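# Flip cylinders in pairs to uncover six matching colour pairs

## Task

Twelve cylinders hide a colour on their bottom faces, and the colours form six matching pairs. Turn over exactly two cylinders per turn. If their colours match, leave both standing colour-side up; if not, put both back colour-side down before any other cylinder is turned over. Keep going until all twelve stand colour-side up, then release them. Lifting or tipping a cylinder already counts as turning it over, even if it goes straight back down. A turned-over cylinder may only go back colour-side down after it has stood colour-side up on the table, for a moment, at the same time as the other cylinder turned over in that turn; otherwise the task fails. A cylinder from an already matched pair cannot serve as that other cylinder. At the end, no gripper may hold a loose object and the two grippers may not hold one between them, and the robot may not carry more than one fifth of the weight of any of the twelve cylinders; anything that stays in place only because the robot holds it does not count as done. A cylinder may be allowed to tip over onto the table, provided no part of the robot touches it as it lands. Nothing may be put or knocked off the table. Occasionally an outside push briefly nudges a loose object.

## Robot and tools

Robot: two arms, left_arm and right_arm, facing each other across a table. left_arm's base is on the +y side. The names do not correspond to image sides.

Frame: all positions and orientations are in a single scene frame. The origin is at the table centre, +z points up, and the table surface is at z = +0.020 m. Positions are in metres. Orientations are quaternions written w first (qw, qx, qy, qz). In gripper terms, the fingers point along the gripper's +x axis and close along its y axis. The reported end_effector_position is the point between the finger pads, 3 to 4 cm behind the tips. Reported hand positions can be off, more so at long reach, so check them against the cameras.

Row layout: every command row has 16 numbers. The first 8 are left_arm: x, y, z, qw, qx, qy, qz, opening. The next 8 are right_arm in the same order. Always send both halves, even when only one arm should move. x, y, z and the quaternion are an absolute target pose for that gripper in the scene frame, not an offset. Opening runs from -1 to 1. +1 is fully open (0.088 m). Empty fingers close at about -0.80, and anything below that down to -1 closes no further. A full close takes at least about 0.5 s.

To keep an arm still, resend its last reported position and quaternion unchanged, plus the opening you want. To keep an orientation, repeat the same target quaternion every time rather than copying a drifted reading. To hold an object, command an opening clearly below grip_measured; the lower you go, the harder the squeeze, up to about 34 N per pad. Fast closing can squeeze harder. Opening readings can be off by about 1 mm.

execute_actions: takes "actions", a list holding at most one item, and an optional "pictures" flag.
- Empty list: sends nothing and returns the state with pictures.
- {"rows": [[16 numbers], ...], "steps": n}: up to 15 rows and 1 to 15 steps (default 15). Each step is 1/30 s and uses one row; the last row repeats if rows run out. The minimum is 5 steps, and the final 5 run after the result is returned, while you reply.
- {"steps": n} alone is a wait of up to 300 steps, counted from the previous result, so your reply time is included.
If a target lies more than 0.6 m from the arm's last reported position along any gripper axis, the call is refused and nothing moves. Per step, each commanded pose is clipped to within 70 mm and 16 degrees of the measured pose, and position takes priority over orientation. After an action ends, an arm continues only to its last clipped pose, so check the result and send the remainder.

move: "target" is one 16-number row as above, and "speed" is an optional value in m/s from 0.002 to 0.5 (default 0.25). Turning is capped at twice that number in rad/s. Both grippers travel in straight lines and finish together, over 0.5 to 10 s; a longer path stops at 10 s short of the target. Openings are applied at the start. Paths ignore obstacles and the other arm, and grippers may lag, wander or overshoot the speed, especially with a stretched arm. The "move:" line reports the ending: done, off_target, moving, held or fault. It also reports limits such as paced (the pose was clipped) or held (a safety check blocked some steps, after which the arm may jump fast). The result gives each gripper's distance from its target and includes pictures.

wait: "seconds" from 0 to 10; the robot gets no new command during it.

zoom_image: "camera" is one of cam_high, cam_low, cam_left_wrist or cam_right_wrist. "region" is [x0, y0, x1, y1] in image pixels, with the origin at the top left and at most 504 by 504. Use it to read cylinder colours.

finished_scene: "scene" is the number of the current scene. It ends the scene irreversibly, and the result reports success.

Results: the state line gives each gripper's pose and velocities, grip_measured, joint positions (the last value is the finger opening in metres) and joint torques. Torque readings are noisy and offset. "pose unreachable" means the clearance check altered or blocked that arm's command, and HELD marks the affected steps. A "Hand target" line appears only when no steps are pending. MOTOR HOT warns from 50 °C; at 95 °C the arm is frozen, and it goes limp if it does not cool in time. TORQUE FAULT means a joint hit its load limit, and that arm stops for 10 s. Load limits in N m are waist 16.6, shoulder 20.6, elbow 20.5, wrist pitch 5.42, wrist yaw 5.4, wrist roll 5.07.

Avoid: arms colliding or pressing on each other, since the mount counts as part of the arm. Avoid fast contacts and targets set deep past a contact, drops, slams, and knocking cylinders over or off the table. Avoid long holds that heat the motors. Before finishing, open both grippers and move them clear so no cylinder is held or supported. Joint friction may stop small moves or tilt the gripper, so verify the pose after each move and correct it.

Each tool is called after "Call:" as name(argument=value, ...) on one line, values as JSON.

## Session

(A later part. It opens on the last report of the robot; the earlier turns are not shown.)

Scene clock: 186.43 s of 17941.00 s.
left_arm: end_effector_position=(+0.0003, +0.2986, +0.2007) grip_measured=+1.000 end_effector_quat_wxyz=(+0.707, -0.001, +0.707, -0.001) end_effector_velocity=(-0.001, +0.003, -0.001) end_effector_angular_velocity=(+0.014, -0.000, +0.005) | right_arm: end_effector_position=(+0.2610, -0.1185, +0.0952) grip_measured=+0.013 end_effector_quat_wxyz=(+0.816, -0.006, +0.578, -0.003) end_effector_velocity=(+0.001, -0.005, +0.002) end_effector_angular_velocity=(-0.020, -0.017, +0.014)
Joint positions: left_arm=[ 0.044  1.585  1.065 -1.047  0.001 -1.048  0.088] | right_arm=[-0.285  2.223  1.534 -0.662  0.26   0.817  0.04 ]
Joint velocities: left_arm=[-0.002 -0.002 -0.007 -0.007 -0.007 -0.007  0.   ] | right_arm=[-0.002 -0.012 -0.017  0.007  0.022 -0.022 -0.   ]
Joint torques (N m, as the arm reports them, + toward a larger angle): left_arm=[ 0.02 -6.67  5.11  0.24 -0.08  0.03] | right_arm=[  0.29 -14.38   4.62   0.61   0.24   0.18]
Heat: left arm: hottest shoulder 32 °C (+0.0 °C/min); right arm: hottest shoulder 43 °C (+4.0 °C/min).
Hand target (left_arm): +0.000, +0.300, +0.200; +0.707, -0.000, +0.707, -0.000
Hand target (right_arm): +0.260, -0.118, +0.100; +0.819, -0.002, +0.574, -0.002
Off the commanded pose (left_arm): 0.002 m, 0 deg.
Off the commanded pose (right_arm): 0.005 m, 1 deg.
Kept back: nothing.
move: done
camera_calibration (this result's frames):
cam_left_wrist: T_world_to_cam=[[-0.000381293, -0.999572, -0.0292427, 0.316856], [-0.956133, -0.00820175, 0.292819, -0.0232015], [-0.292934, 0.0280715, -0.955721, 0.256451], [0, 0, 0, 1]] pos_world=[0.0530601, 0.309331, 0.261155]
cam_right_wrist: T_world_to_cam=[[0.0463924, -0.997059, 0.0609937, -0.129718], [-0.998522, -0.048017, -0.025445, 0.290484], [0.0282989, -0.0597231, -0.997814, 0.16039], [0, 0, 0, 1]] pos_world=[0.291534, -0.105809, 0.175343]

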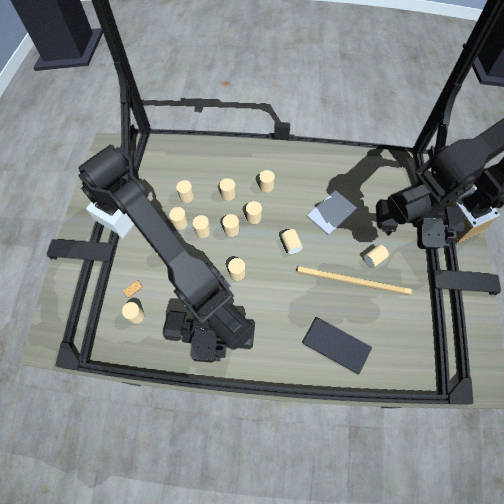

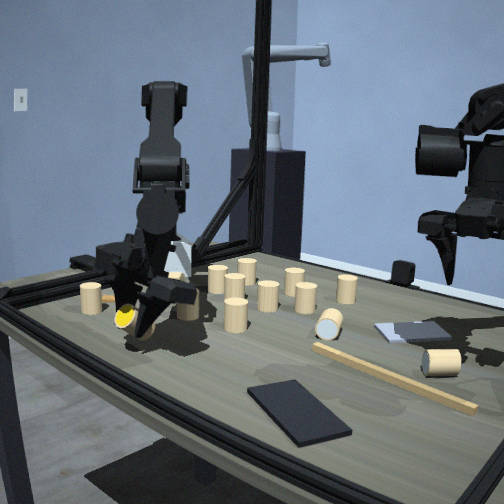

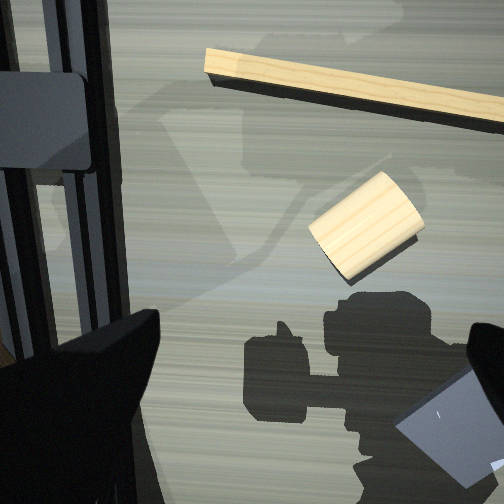

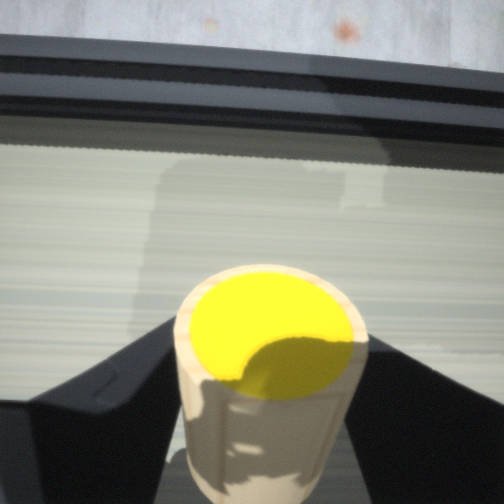

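Call:
move(target=[0,0.3,0.2,0.707,0,0.707,0,1,0.29,0.0,0.08,0.985,0,0.174,0,-0.3])

Call:
move(target=[0,0.3,0.2,0.707,0,0.707,0,1,0.29,0.0,0.052,0.985,0,0.174,0,-0.3], speed=0.08)

Scene clock: 189.70 s of 17941.00 s.
left_arm: end_effector_position=(+0.0003, +0.2986, +0.2007) grip_measured=+1.000 end_effector_quat_wxyz=(+0.707, -0.001, +0.707, -0.001) end_effector_velocity=(-0.003, +0.001, -0.001) end_effector_angular_velocity=(+0.007, +0.012, +0.005) | right_arm: end_effector_position=(+0.2905, -0.0014, +0.0846) grip_measured=+0.013 end_effector_quat_wxyz=(+0.985, +0.003, +0.174, -0.003) end_effector_velocity=(+0.000, -0.001, -0.003) end_effector_angular_velocity=(-0.029, +0.010, +0.011)
Joint positions: left_arm=[ 0.044  1.585  1.065 -1.047  0.001 -1.048  0.088] | right_arm=[-0.028  2.572  1.612  0.271  1.002  0.611  0.04 ]
Joint velocities: left_arm=[-0.002  0.002 -0.002 -0.007  0.007 -0.007 -0.   ] | right_arm=[-0.002  0.002 -0.002 -0.007 -0.007 -0.022 -0.   ]
Joint torques (N m, as the arm reports them, + toward a larger angle): left_arm=[ 0.13 -6.62  4.83  0.28 -0.09  0.04] | right_arm=[  0.18 -12.03   6.85   1.2    0.43  -0.21]
Heat: left arm: hottest shoulder 32 °C (+0.0 °C/min); right arm: hottest shoulder 43 °C (+3.0 °C/min).
Hand target (left_arm): +0.000, +0.300, +0.200; +0.707, -0.000, +0.707, +0.000
Hand target (right_arm): +0.290, -0.000, +0.080; +0.985, -0.002, +0.173, -0.004
Off the commanded pose (left_arm): 0.002 m, 0 deg.
Off the commanded pose (right_arm): 0.005 m, 0 deg.
Kept back: nothing.
move: done
camera_calibration (this result's frames):
cam_left_wrist: T_world_to_cam=[[-0.000381293, -0.999572, -0.0292427, 0.316856], [-0.956133, -0.00820175, 0.292819, -0.0232015], [-0.292934, 0.0280715, -0.955721, 0.256451], [0, 0, 0, 1]] pos_world=[0.0530601, 0.309331, 0.261155]
cam_right_wrist: T_world_to_cam=[[-0.0155674, -0.998006, 0.0611732, 0.0042441], [-0.614261, -0.0387286, -0.788152, 0.278149], [0.788949, -0.0498459, -0.612433, -0.0975655], [0, 0, 0, 1]] pos_world=[0.247897, 0.0101447, 0.159212]

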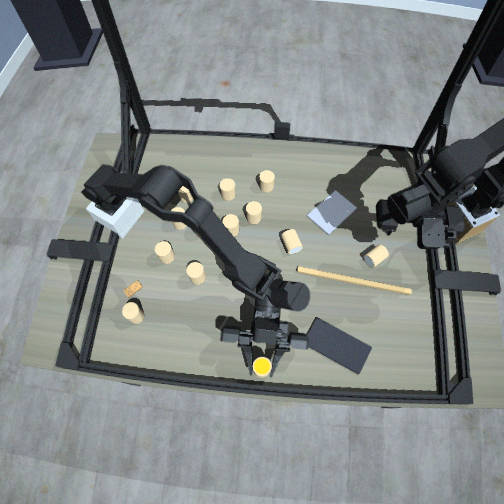

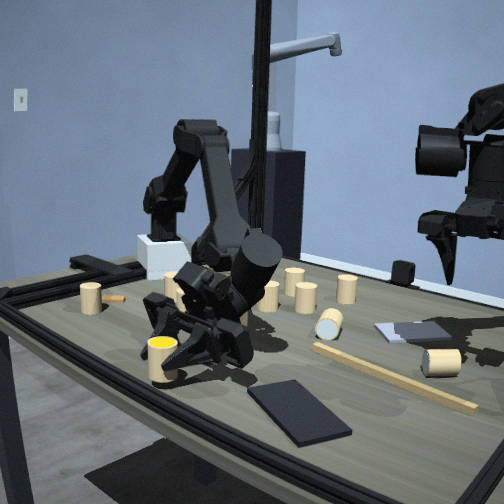

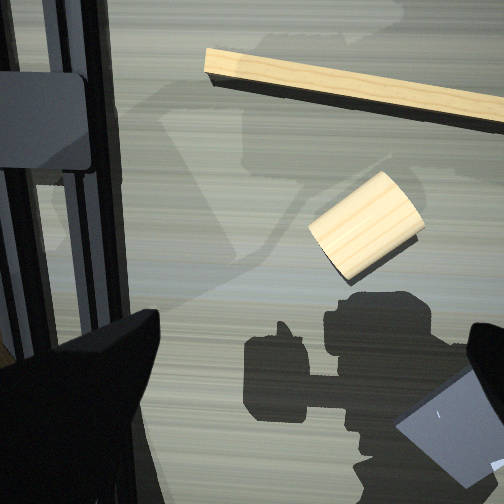

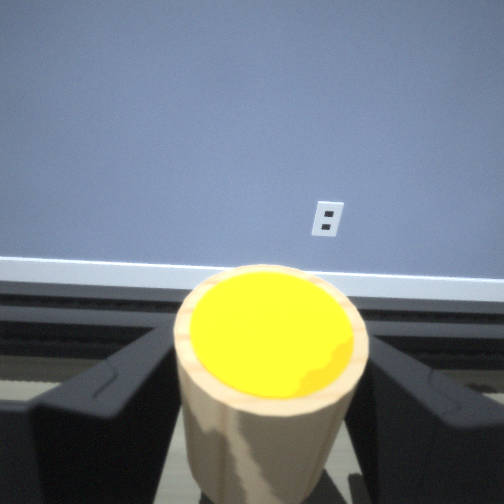

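Scene clock: 190.47 s of 17941.00 s.
left_arm: end_effector_position=(+0.0003, +0.2986, +0.2007) grip_measured=+1.000 end_effector_quat_wxyz=(+0.707, -0.001, +0.707, -0.001) end_effector_velocity=(-0.005, +0.005, -0.001) end_effector_angular_velocity=(+0.020, +0.020, +0.005) | right_arm: end_effector_position=(+0.2912, +0.0003, +0.0666) grip_measured=+0.013 end_effector_quat_wxyz=(+0.986, +0.011, +0.167, -0.003) end_effector_velocity=(+0.004, -0.000, -0.001) end_effector_angular_velocity=(-0.012, +0.001, +0.006)
Joint positions: left_arm=[ 0.044  1.585  1.065 -1.047  0.001 -1.048  0.088] | right_arm=[-0.027  2.629  1.623  0.343  1.007  0.606  0.04 ]
Joint velocities: left_arm=[-0.002 -0.002 -0.007 -0.022  0.007 -0.007 -0.   ] | right_arm=[-0.007  0.007  0.007  0.007 -0.007 -0.022  0.   ]
Joint torques (N m, as the arm reports them, + toward a larger angle): left_arm=[ 0.04 -6.51  5.02  0.26 -0.06  0.03] | right_arm=[  0.03 -10.6    6.02   1.03   0.04  -0.18]
Heat: left arm: hottest shoulder 32 °C (+0.0 °C/min); right arm: hottest shoulder 43 °C (+2.0 °C/min).
Hand target (left_arm): +0.000, +0.300, +0.200; +0.707, -0.000, +0.707, +0.000
Hand target (right_arm): +0.290, -0.001, +0.052; +0.985, -0.000, +0.174, +0.000
Off the commanded pose (left_arm): 0.002 m, 0 deg.
Off the commanded pose (right_arm): 0.015 m, 2 deg.
Kept back: nothing.
move: off_target (right_arm)
camera_calibration (this result's frames):
cam_left_wrist: T_world_to_cam=[[-0.000381293, -0.999572, -0.0292427, 0.316856], [-0.956133, -0.00820175, 0.292819, -0.0232015], [-0.292934, 0.0280715, -0.955721, 0.256451], [0, 0, 0, 1]] pos_world=[0.0530601, 0.309331, 0.261155]
cam_right_wrist: T_world_to_cam=[[-0.0178143, -0.998892, 0.043566, 0.00895356], [-0.602746, -0.0240361, -0.797571, 0.261705], [0.797734, -0.0404674, -0.60165, -0.112313], [0, 0, 0, 1]] pos_world=[0.247497, 0.010689, 0.140765]

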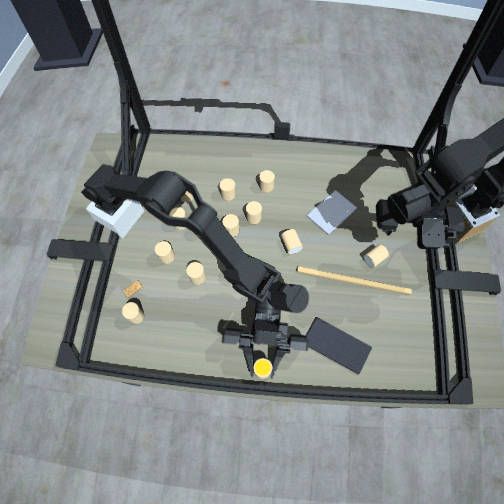

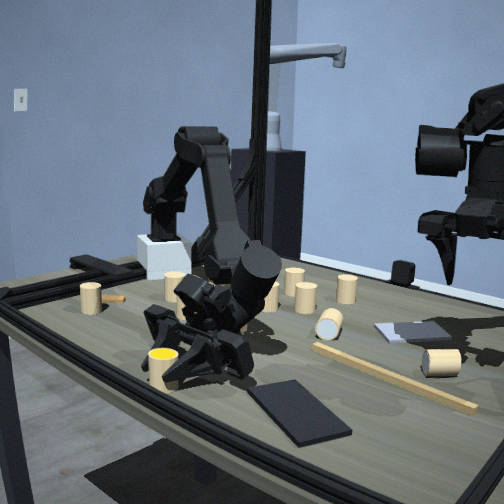

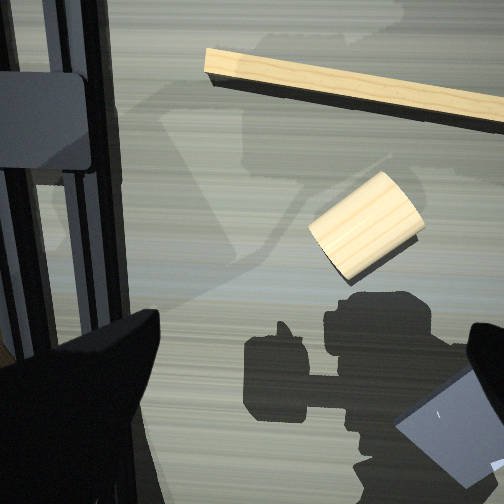

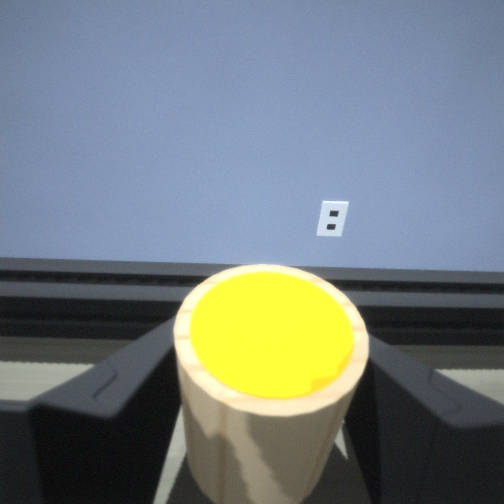

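Call:
move(target=[0,0.3,0.2,0.707,0,0.707,0,1,0.29,0.0,0.044,0.985,0,0.174,0,-0.3], speed=0.05)

Call:
move(target=[0,0.3,0.2,0.707,0,0.707,0,1,0.29,0.0,0.055,0.985,0,0.174,0,0.7], speed=0.01)

Call:
move(target=[0,0.3,0.2,0.707,0,0.707,0,1,0.25,-0.005,0.15,0.9,0,0.436,0,0.7])

Call:
move(target=[0,0.3,0.2,0.707,0,0.707,0,1,0.218,-0.322,0.135,0.423,0,0.906,0,0.7], speed=0.35)

Scene clock: 191.40 s of 17941.00 s.
left_arm: end_effector_position=(+0.0003, +0.2986, +0.2007) grip_measured=+1.000 end_effector_quat_wxyz=(+0.707, -0.001, +0.707, -0.001) end_effector_velocity=(-0.002, +0.002, +0.000) end_effector_angular_velocity=(+0.010, -0.003, +0.000) | right_arm: end_effector_position=(+0.2923, +0.0017, +0.0653) grip_measured=+0.013 end_effector_quat_wxyz=(+0.987, +0.017, +0.162, -0.003) end_effector_velocity=(+0.003, -0.002, +0.003) end_effector_angular_velocity=(-0.016, -0.017, -0.013)
Joint positions: left_arm=[ 0.044  1.585  1.065 -1.047  0.001 -1.048  0.088] | right_arm=[-0.027  2.641  1.632  0.361  1.013  0.605  0.04 ]
Joint velocities: left_arm=[-0.007 -0.002 -0.002 -0.007 -0.007 -0.007  0.   ] | right_arm=[-0.002  0.002  0.007  0.007  0.022 -0.022  0.   ]
Joint torques (N m, as the arm reports them, + toward a larger angle): left_arm=[ 0.18 -6.72  4.96  0.3  -0.08  0.  ] | right_arm=[ 0.03 -9.48  5.63  0.89 -0.14 -0.09]
Heat: left arm: hottest shoulder 32 °C (+0.0 °C/min); right arm: hottest shoulder 43 °C (+2.0 °C/min).
Hand target (left_arm): +0.000, +0.300, +0.200; +0.707, -0.000, +0.707, +0.000
Hand target (right_arm): +0.289, -0.001, +0.044; +0.985, +0.000, +0.174, +0.000
Off the commanded pose (left_arm): 0.002 m, 0 deg.
Off the commanded pose (right_arm): 0.021 m, 2 deg.
Kept back: nothing.
move: off_target (right_arm)
camera_calibration (this result's frames):
cam_left_wrist: T_world_to_cam=[[-0.000381293, -0.999572, -0.0292427, 0.316856], [-0.956133, -0.00820175, 0.292819, -0.0232015], [-0.292934, 0.0280715, -0.955721, 0.256451], [0, 0, 0, 1]] pos_world=[0.0530601, 0.309331, 0.261155]
cam_right_wrist: T_world_to_cam=[[-0.0219155, -0.999216, 0.0329763, 0.0123066], [-0.595163, -0.0134635, -0.803493, 0.259572], [0.803306, -0.0372352, -0.594401, -0.116071], [0, 0, 0, 1]] pos_world=[0.247997, 0.0114697, 0.139166]

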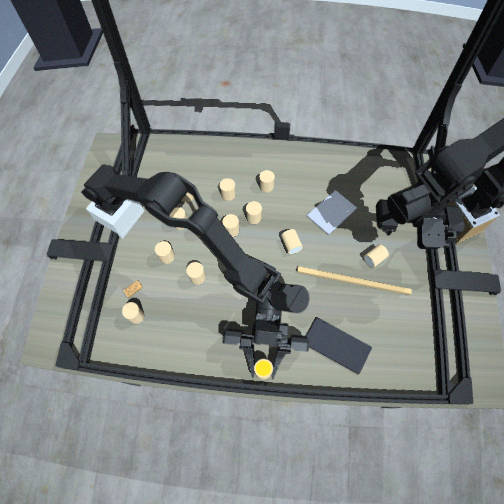

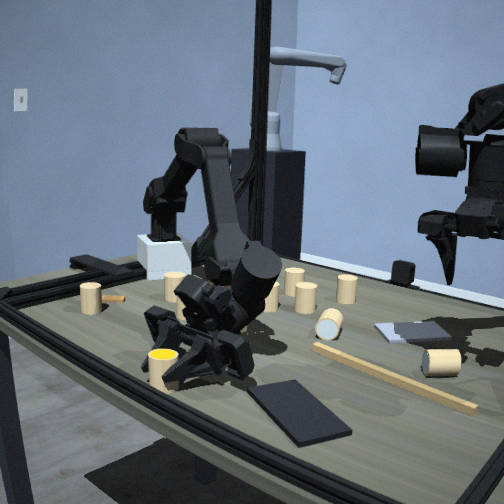

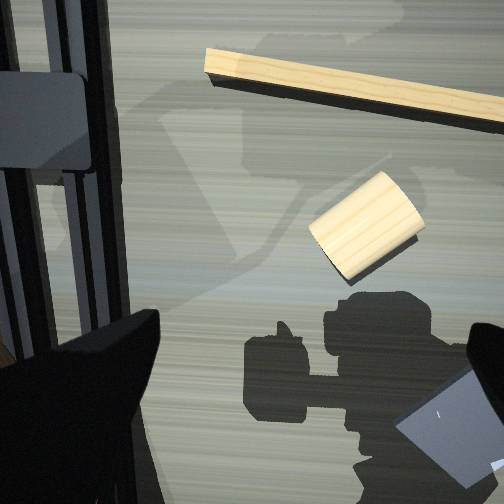

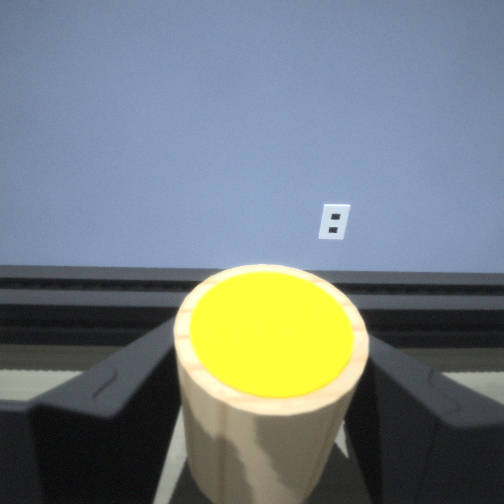

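Scene clock: 193.73 s of 17941.00 s.
left_arm: end_effector_position=(+0.0003, +0.2986, +0.2007) grip_measured=+1.000 end_effector_quat_wxyz=(+0.707, -0.001, +0.707, -0.001) end_effector_velocity=(-0.003, +0.001, +0.001) end_effector_angular_velocity=(-0.002, +0.008, -0.010) | right_arm: end_effector_position=(+0.2913, +0.0017, +0.0622) grip_measured=+0.700 end_effector_quat_wxyz=(+0.986, +0.009, +0.169, -0.000) end_effector_velocity=(-0.001, -0.000, -0.004) end_effector_angular_velocity=(-0.034, +0.022, +0.022)
Joint positions: left_arm=[ 0.044  1.585  1.065 -1.047  0.001 -1.048  0.088] | right_arm=[-0.027  2.641  1.632  0.342  1.001  0.604  0.073]
Joint velocities: left_arm=[-0.002 -0.007 -0.002 -0.007  0.007  0.007 -0.   ] | right_arm=[-0.002 -0.002 -0.002 -0.022 -0.022 -0.022  0.   ]
Joint torques (N m, as the arm reports them, + toward a larger angle): left_arm=[ 0.17 -6.58  4.87  0.26 -0.05  0.06] | right_arm=[  0.   -12.89   5.11   0.78   0.21  -0.14]
Heat: left arm: hottest shoulder 32 °C (+0.0 °C/min); right arm: hottest shoulder 44 °C (+4.0 °C/min).
Hand target (left_arm): +0.000, +0.300, +0.200; +0.707, -0.000, +0.707, +0.000
Hand target (right_arm): +0.290, -0.000, +0.055; +0.985, +0.000, +0.174, +0.000
Off the commanded pose (left_arm): 0.002 m, 0 deg.
Off the commanded pose (right_arm): 0.008 m, 1 deg.
Kept back: nothing.
move: done
camera_calibration (this result's frames):
cam_left_wrist: T_world_to_cam=[[-0.000381293, -0.999572, -0.0292427, 0.316856], [-0.956133, -0.00820175, 0.292819, -0.0232015], [-0.292934, 0.0280715, -0.955721, 0.256451], [0, 0, 0, 1]] pos_world=[0.0530601, 0.309331, 0.261155]
cam_right_wrist: T_world_to_cam=[[-0.0121473, -0.998797, 0.0475097, 0.00859011], [-0.606772, -0.0304026, -0.794294, 0.259327], [0.794783, -0.038476, -0.605673, -0.113859], [0, 0, 0, 1]] pos_world=[0.24795, 0.0120832, 0.136613]

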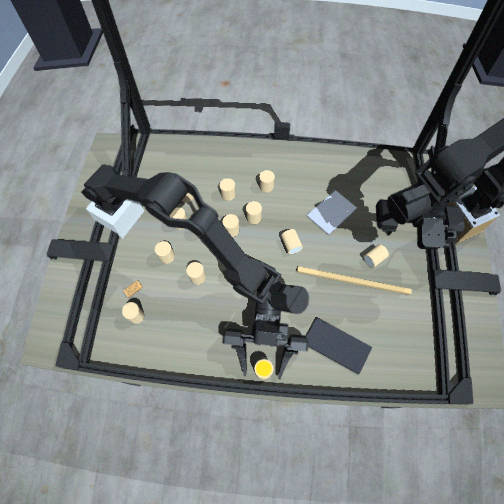

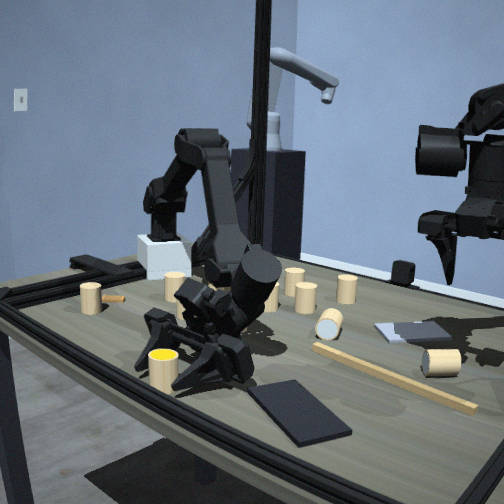

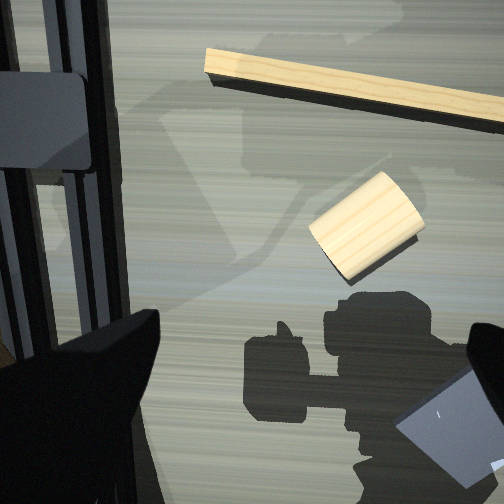

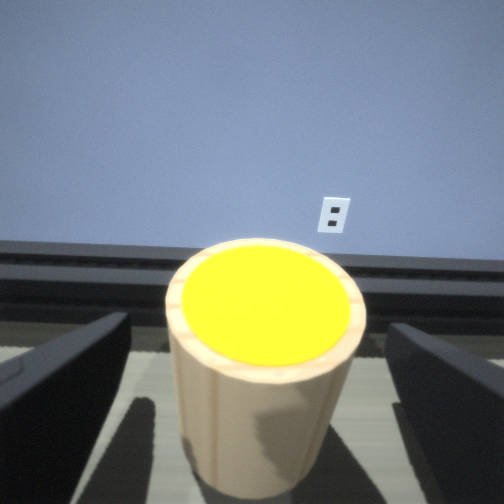

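Scene clock: 195.43 s of 17941.00 s.
left_arm: end_effector_position=(+0.0003, +0.2987, +0.2006) grip_measured=+1.000 end_effector_quat_wxyz=(+0.707, -0.001, +0.707, -0.001) end_effector_velocity=(-0.005, +0.001, -0.001) end_effector_angular_velocity=(-0.000, +0.025, -0.010) | right_arm: end_effector_position=(+0.2488, -0.0051, +0.1456) grip_measured=+0.700 end_effector_quat_wxyz=(+0.900, -0.007, +0.436, +0.003) end_effector_velocity=(-0.000, -0.001, +0.003) end_effector_angular_velocity=(+0.001, +0.009, -0.006)
Joint positions: left_arm=[ 0.044  1.585  1.065 -1.047  0.001 -1.048  0.088] | right_arm=[-0.044  2.396  1.937 -0.763  0.582  0.97   0.073]
Joint velocities: left_arm=[-0.002 -0.002 -0.007 -0.007  0.022  0.007 -0.   ] | right_arm=[-0.002 -0.002  0.012 -0.022 -0.007  0.007 -0.   ]
Joint torques (N m, as the arm reports them, + toward a larger angle): left_arm=[-0.19 -6.56  5.14  0.26 -0.14  0.06] | right_arm=[ -0.32 -14.47   7.74   0.34   0.24   0.19]
Heat: left arm: hottest shoulder 32 °C (+0.0 °C/min); right arm: hottest shoulder 45 °C (+5.0 °C/min).
Hand target (left_arm): -0.000, +0.300, +0.200; +0.707, +0.000, +0.707, +0.000
Hand target (right_arm): +0.251, -0.004, +0.150; +0.900, +0.000, +0.436, +0.003
Off the commanded pose (left_arm): 0.002 m, 0 deg.
Off the commanded pose (right_arm): 0.005 m, 1 deg.
Kept back: nothing.
move: done
camera_calibration (this result's frames):
cam_left_wrist: T_world_to_cam=[[-0.000386896, -0.999563, -0.029573, 0.317012], [-0.956077, -0.00829856, 0.292998, -0.023233], [-0.293116, 0.0283874, -0.955655, 0.256236], [0, 0, 0, 1]] pos_world=[0.0530168, 0.309406, 0.261055]
cam_right_wrist: T_world_to_cam=[[0.0383538, -0.996834, 0.0696515, -0.0184756], [-0.935722, -0.0602865, -0.347547, 0.316246], [0.350646, -0.0518447, -0.935072, 0.128564], [0, 0, 0, 1]] pos_world=[0.251547, 0.00731365, 0.231414]

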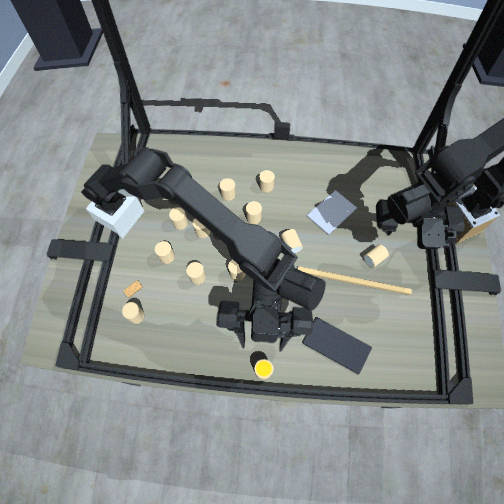

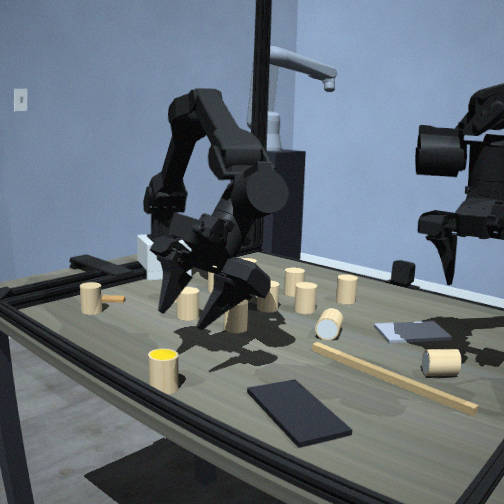

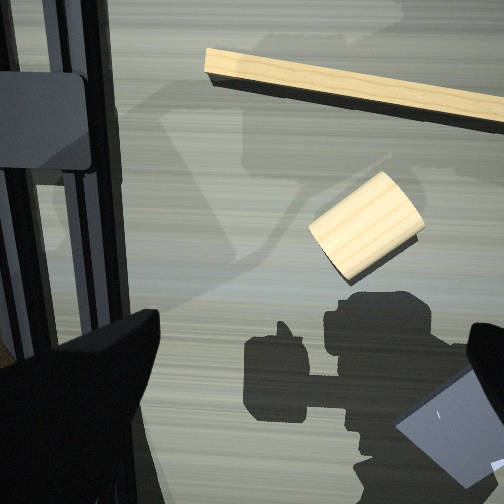

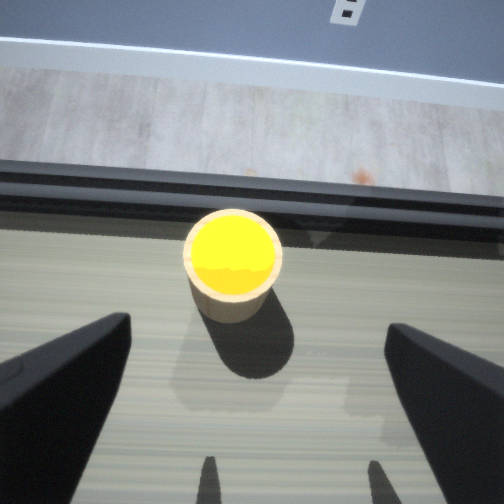

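Scene clock: 197.87 s of 17941.00 s.
left_arm: end_effector_position=(+0.0002, +0.2987, +0.2006) grip_measured=+1.000 end_effector_quat_wxyz=(+0.707, -0.001, +0.707, -0.001) end_effector_velocity=(-0.001, +0.003, +0.000) end_effector_angular_velocity=(+0.010, -0.003, -0.010) | right_arm: end_effector_position=(+0.2200, -0.3186, +0.1410) grip_measured=+0.700 end_effector_quat_wxyz=(+0.464, +0.015, +0.886, +0.013) end_effector_velocity=(-0.003, -0.003, -0.001) end_effector_angular_velocity=(+0.002, +0.014, +0.020)
Joint positions: left_arm=[ 0.044  1.585  1.065 -1.048  0.001 -1.048  0.088] | right_arm=[-0.85   2.263  1.68  -1.565 -0.199  0.227  0.073]
Joint velocities: left_arm=[-0.002 -0.007 -0.007 -0.007 -0.007  0.007 -0.   ] | right_arm=[-0.002  0.002 -0.007 -0.007  0.007 -0.022 -0.   ]
Joint torques (N m, as the arm reports them, + toward a larger angle): left_arm=[ 0.   -6.61  4.94  0.3  -0.11  0.04] | right_arm=[-0.34 -9.59  3.37 -0.98 -0.06 -0.22]
Heat: left arm: hottest shoulder 32 °C (+0.0 °C/min); right arm: hottest shoulder 45 °C (+4.0 °C/min).
Hand target (left_arm): -0.000, +0.300, +0.200; +0.707, +0.000, +0.707, +0.000
Hand target (right_arm): +0.217, -0.321, +0.136; +0.453, +0.012, +0.891, +0.012
Off the commanded pose (left_arm): 0.001 m, 0 deg.
Off the commanded pose (right_arm): 0.007 m, 6 deg.
joint sent to its limit (right arm) — the command would take joint 4 (wrist pitch) past its lower limit, so that joint was sent only as far as its limit.
Kept back: nothing.
move: off_target (right_arm)
camera_calibration (this result's frames):
cam_left_wrist: T_world_to_cam=[[-0.000392562, -0.999553, -0.0299032, 0.317147], [-0.956021, -0.00839542, 0.293178, -0.0232792], [-0.293298, 0.0287032, -0.95559, 0.256114], [0, 0, 0, 1]] pos_world=[0.0529868, 0.309459, 0.261049]
cam_right_wrist: T_world_to_cam=[[0.050754, -0.997626, -0.0465494, -0.316116], [-0.607399, -0.0678326, 0.791496, 0.0335358], [-0.792774, -0.0118975, -0.609399, 0.336394], [0, 0, 0, 1]] pos_world=[0.303098, -0.309089, 0.16374]

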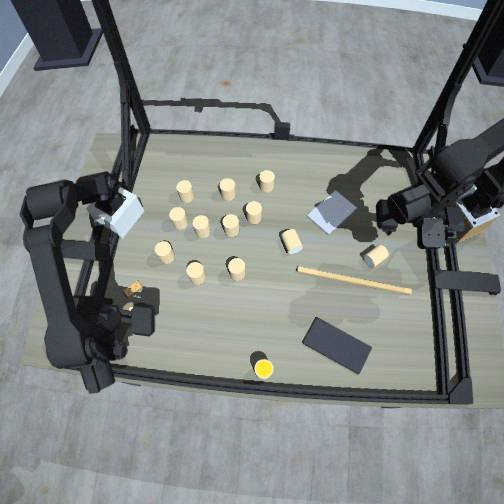

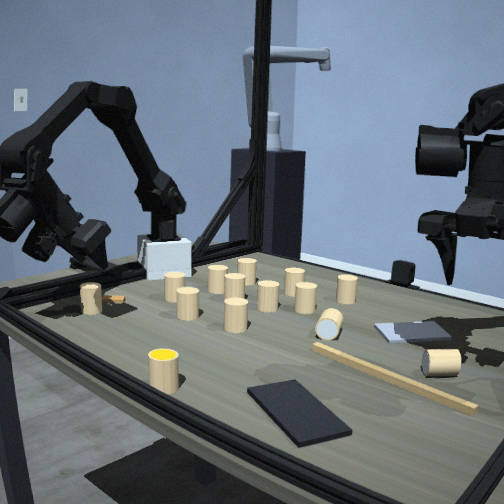

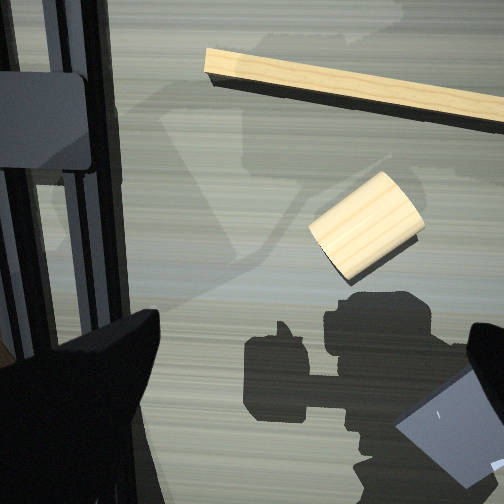

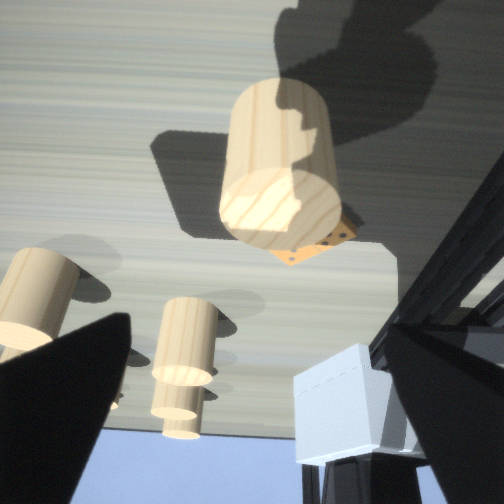

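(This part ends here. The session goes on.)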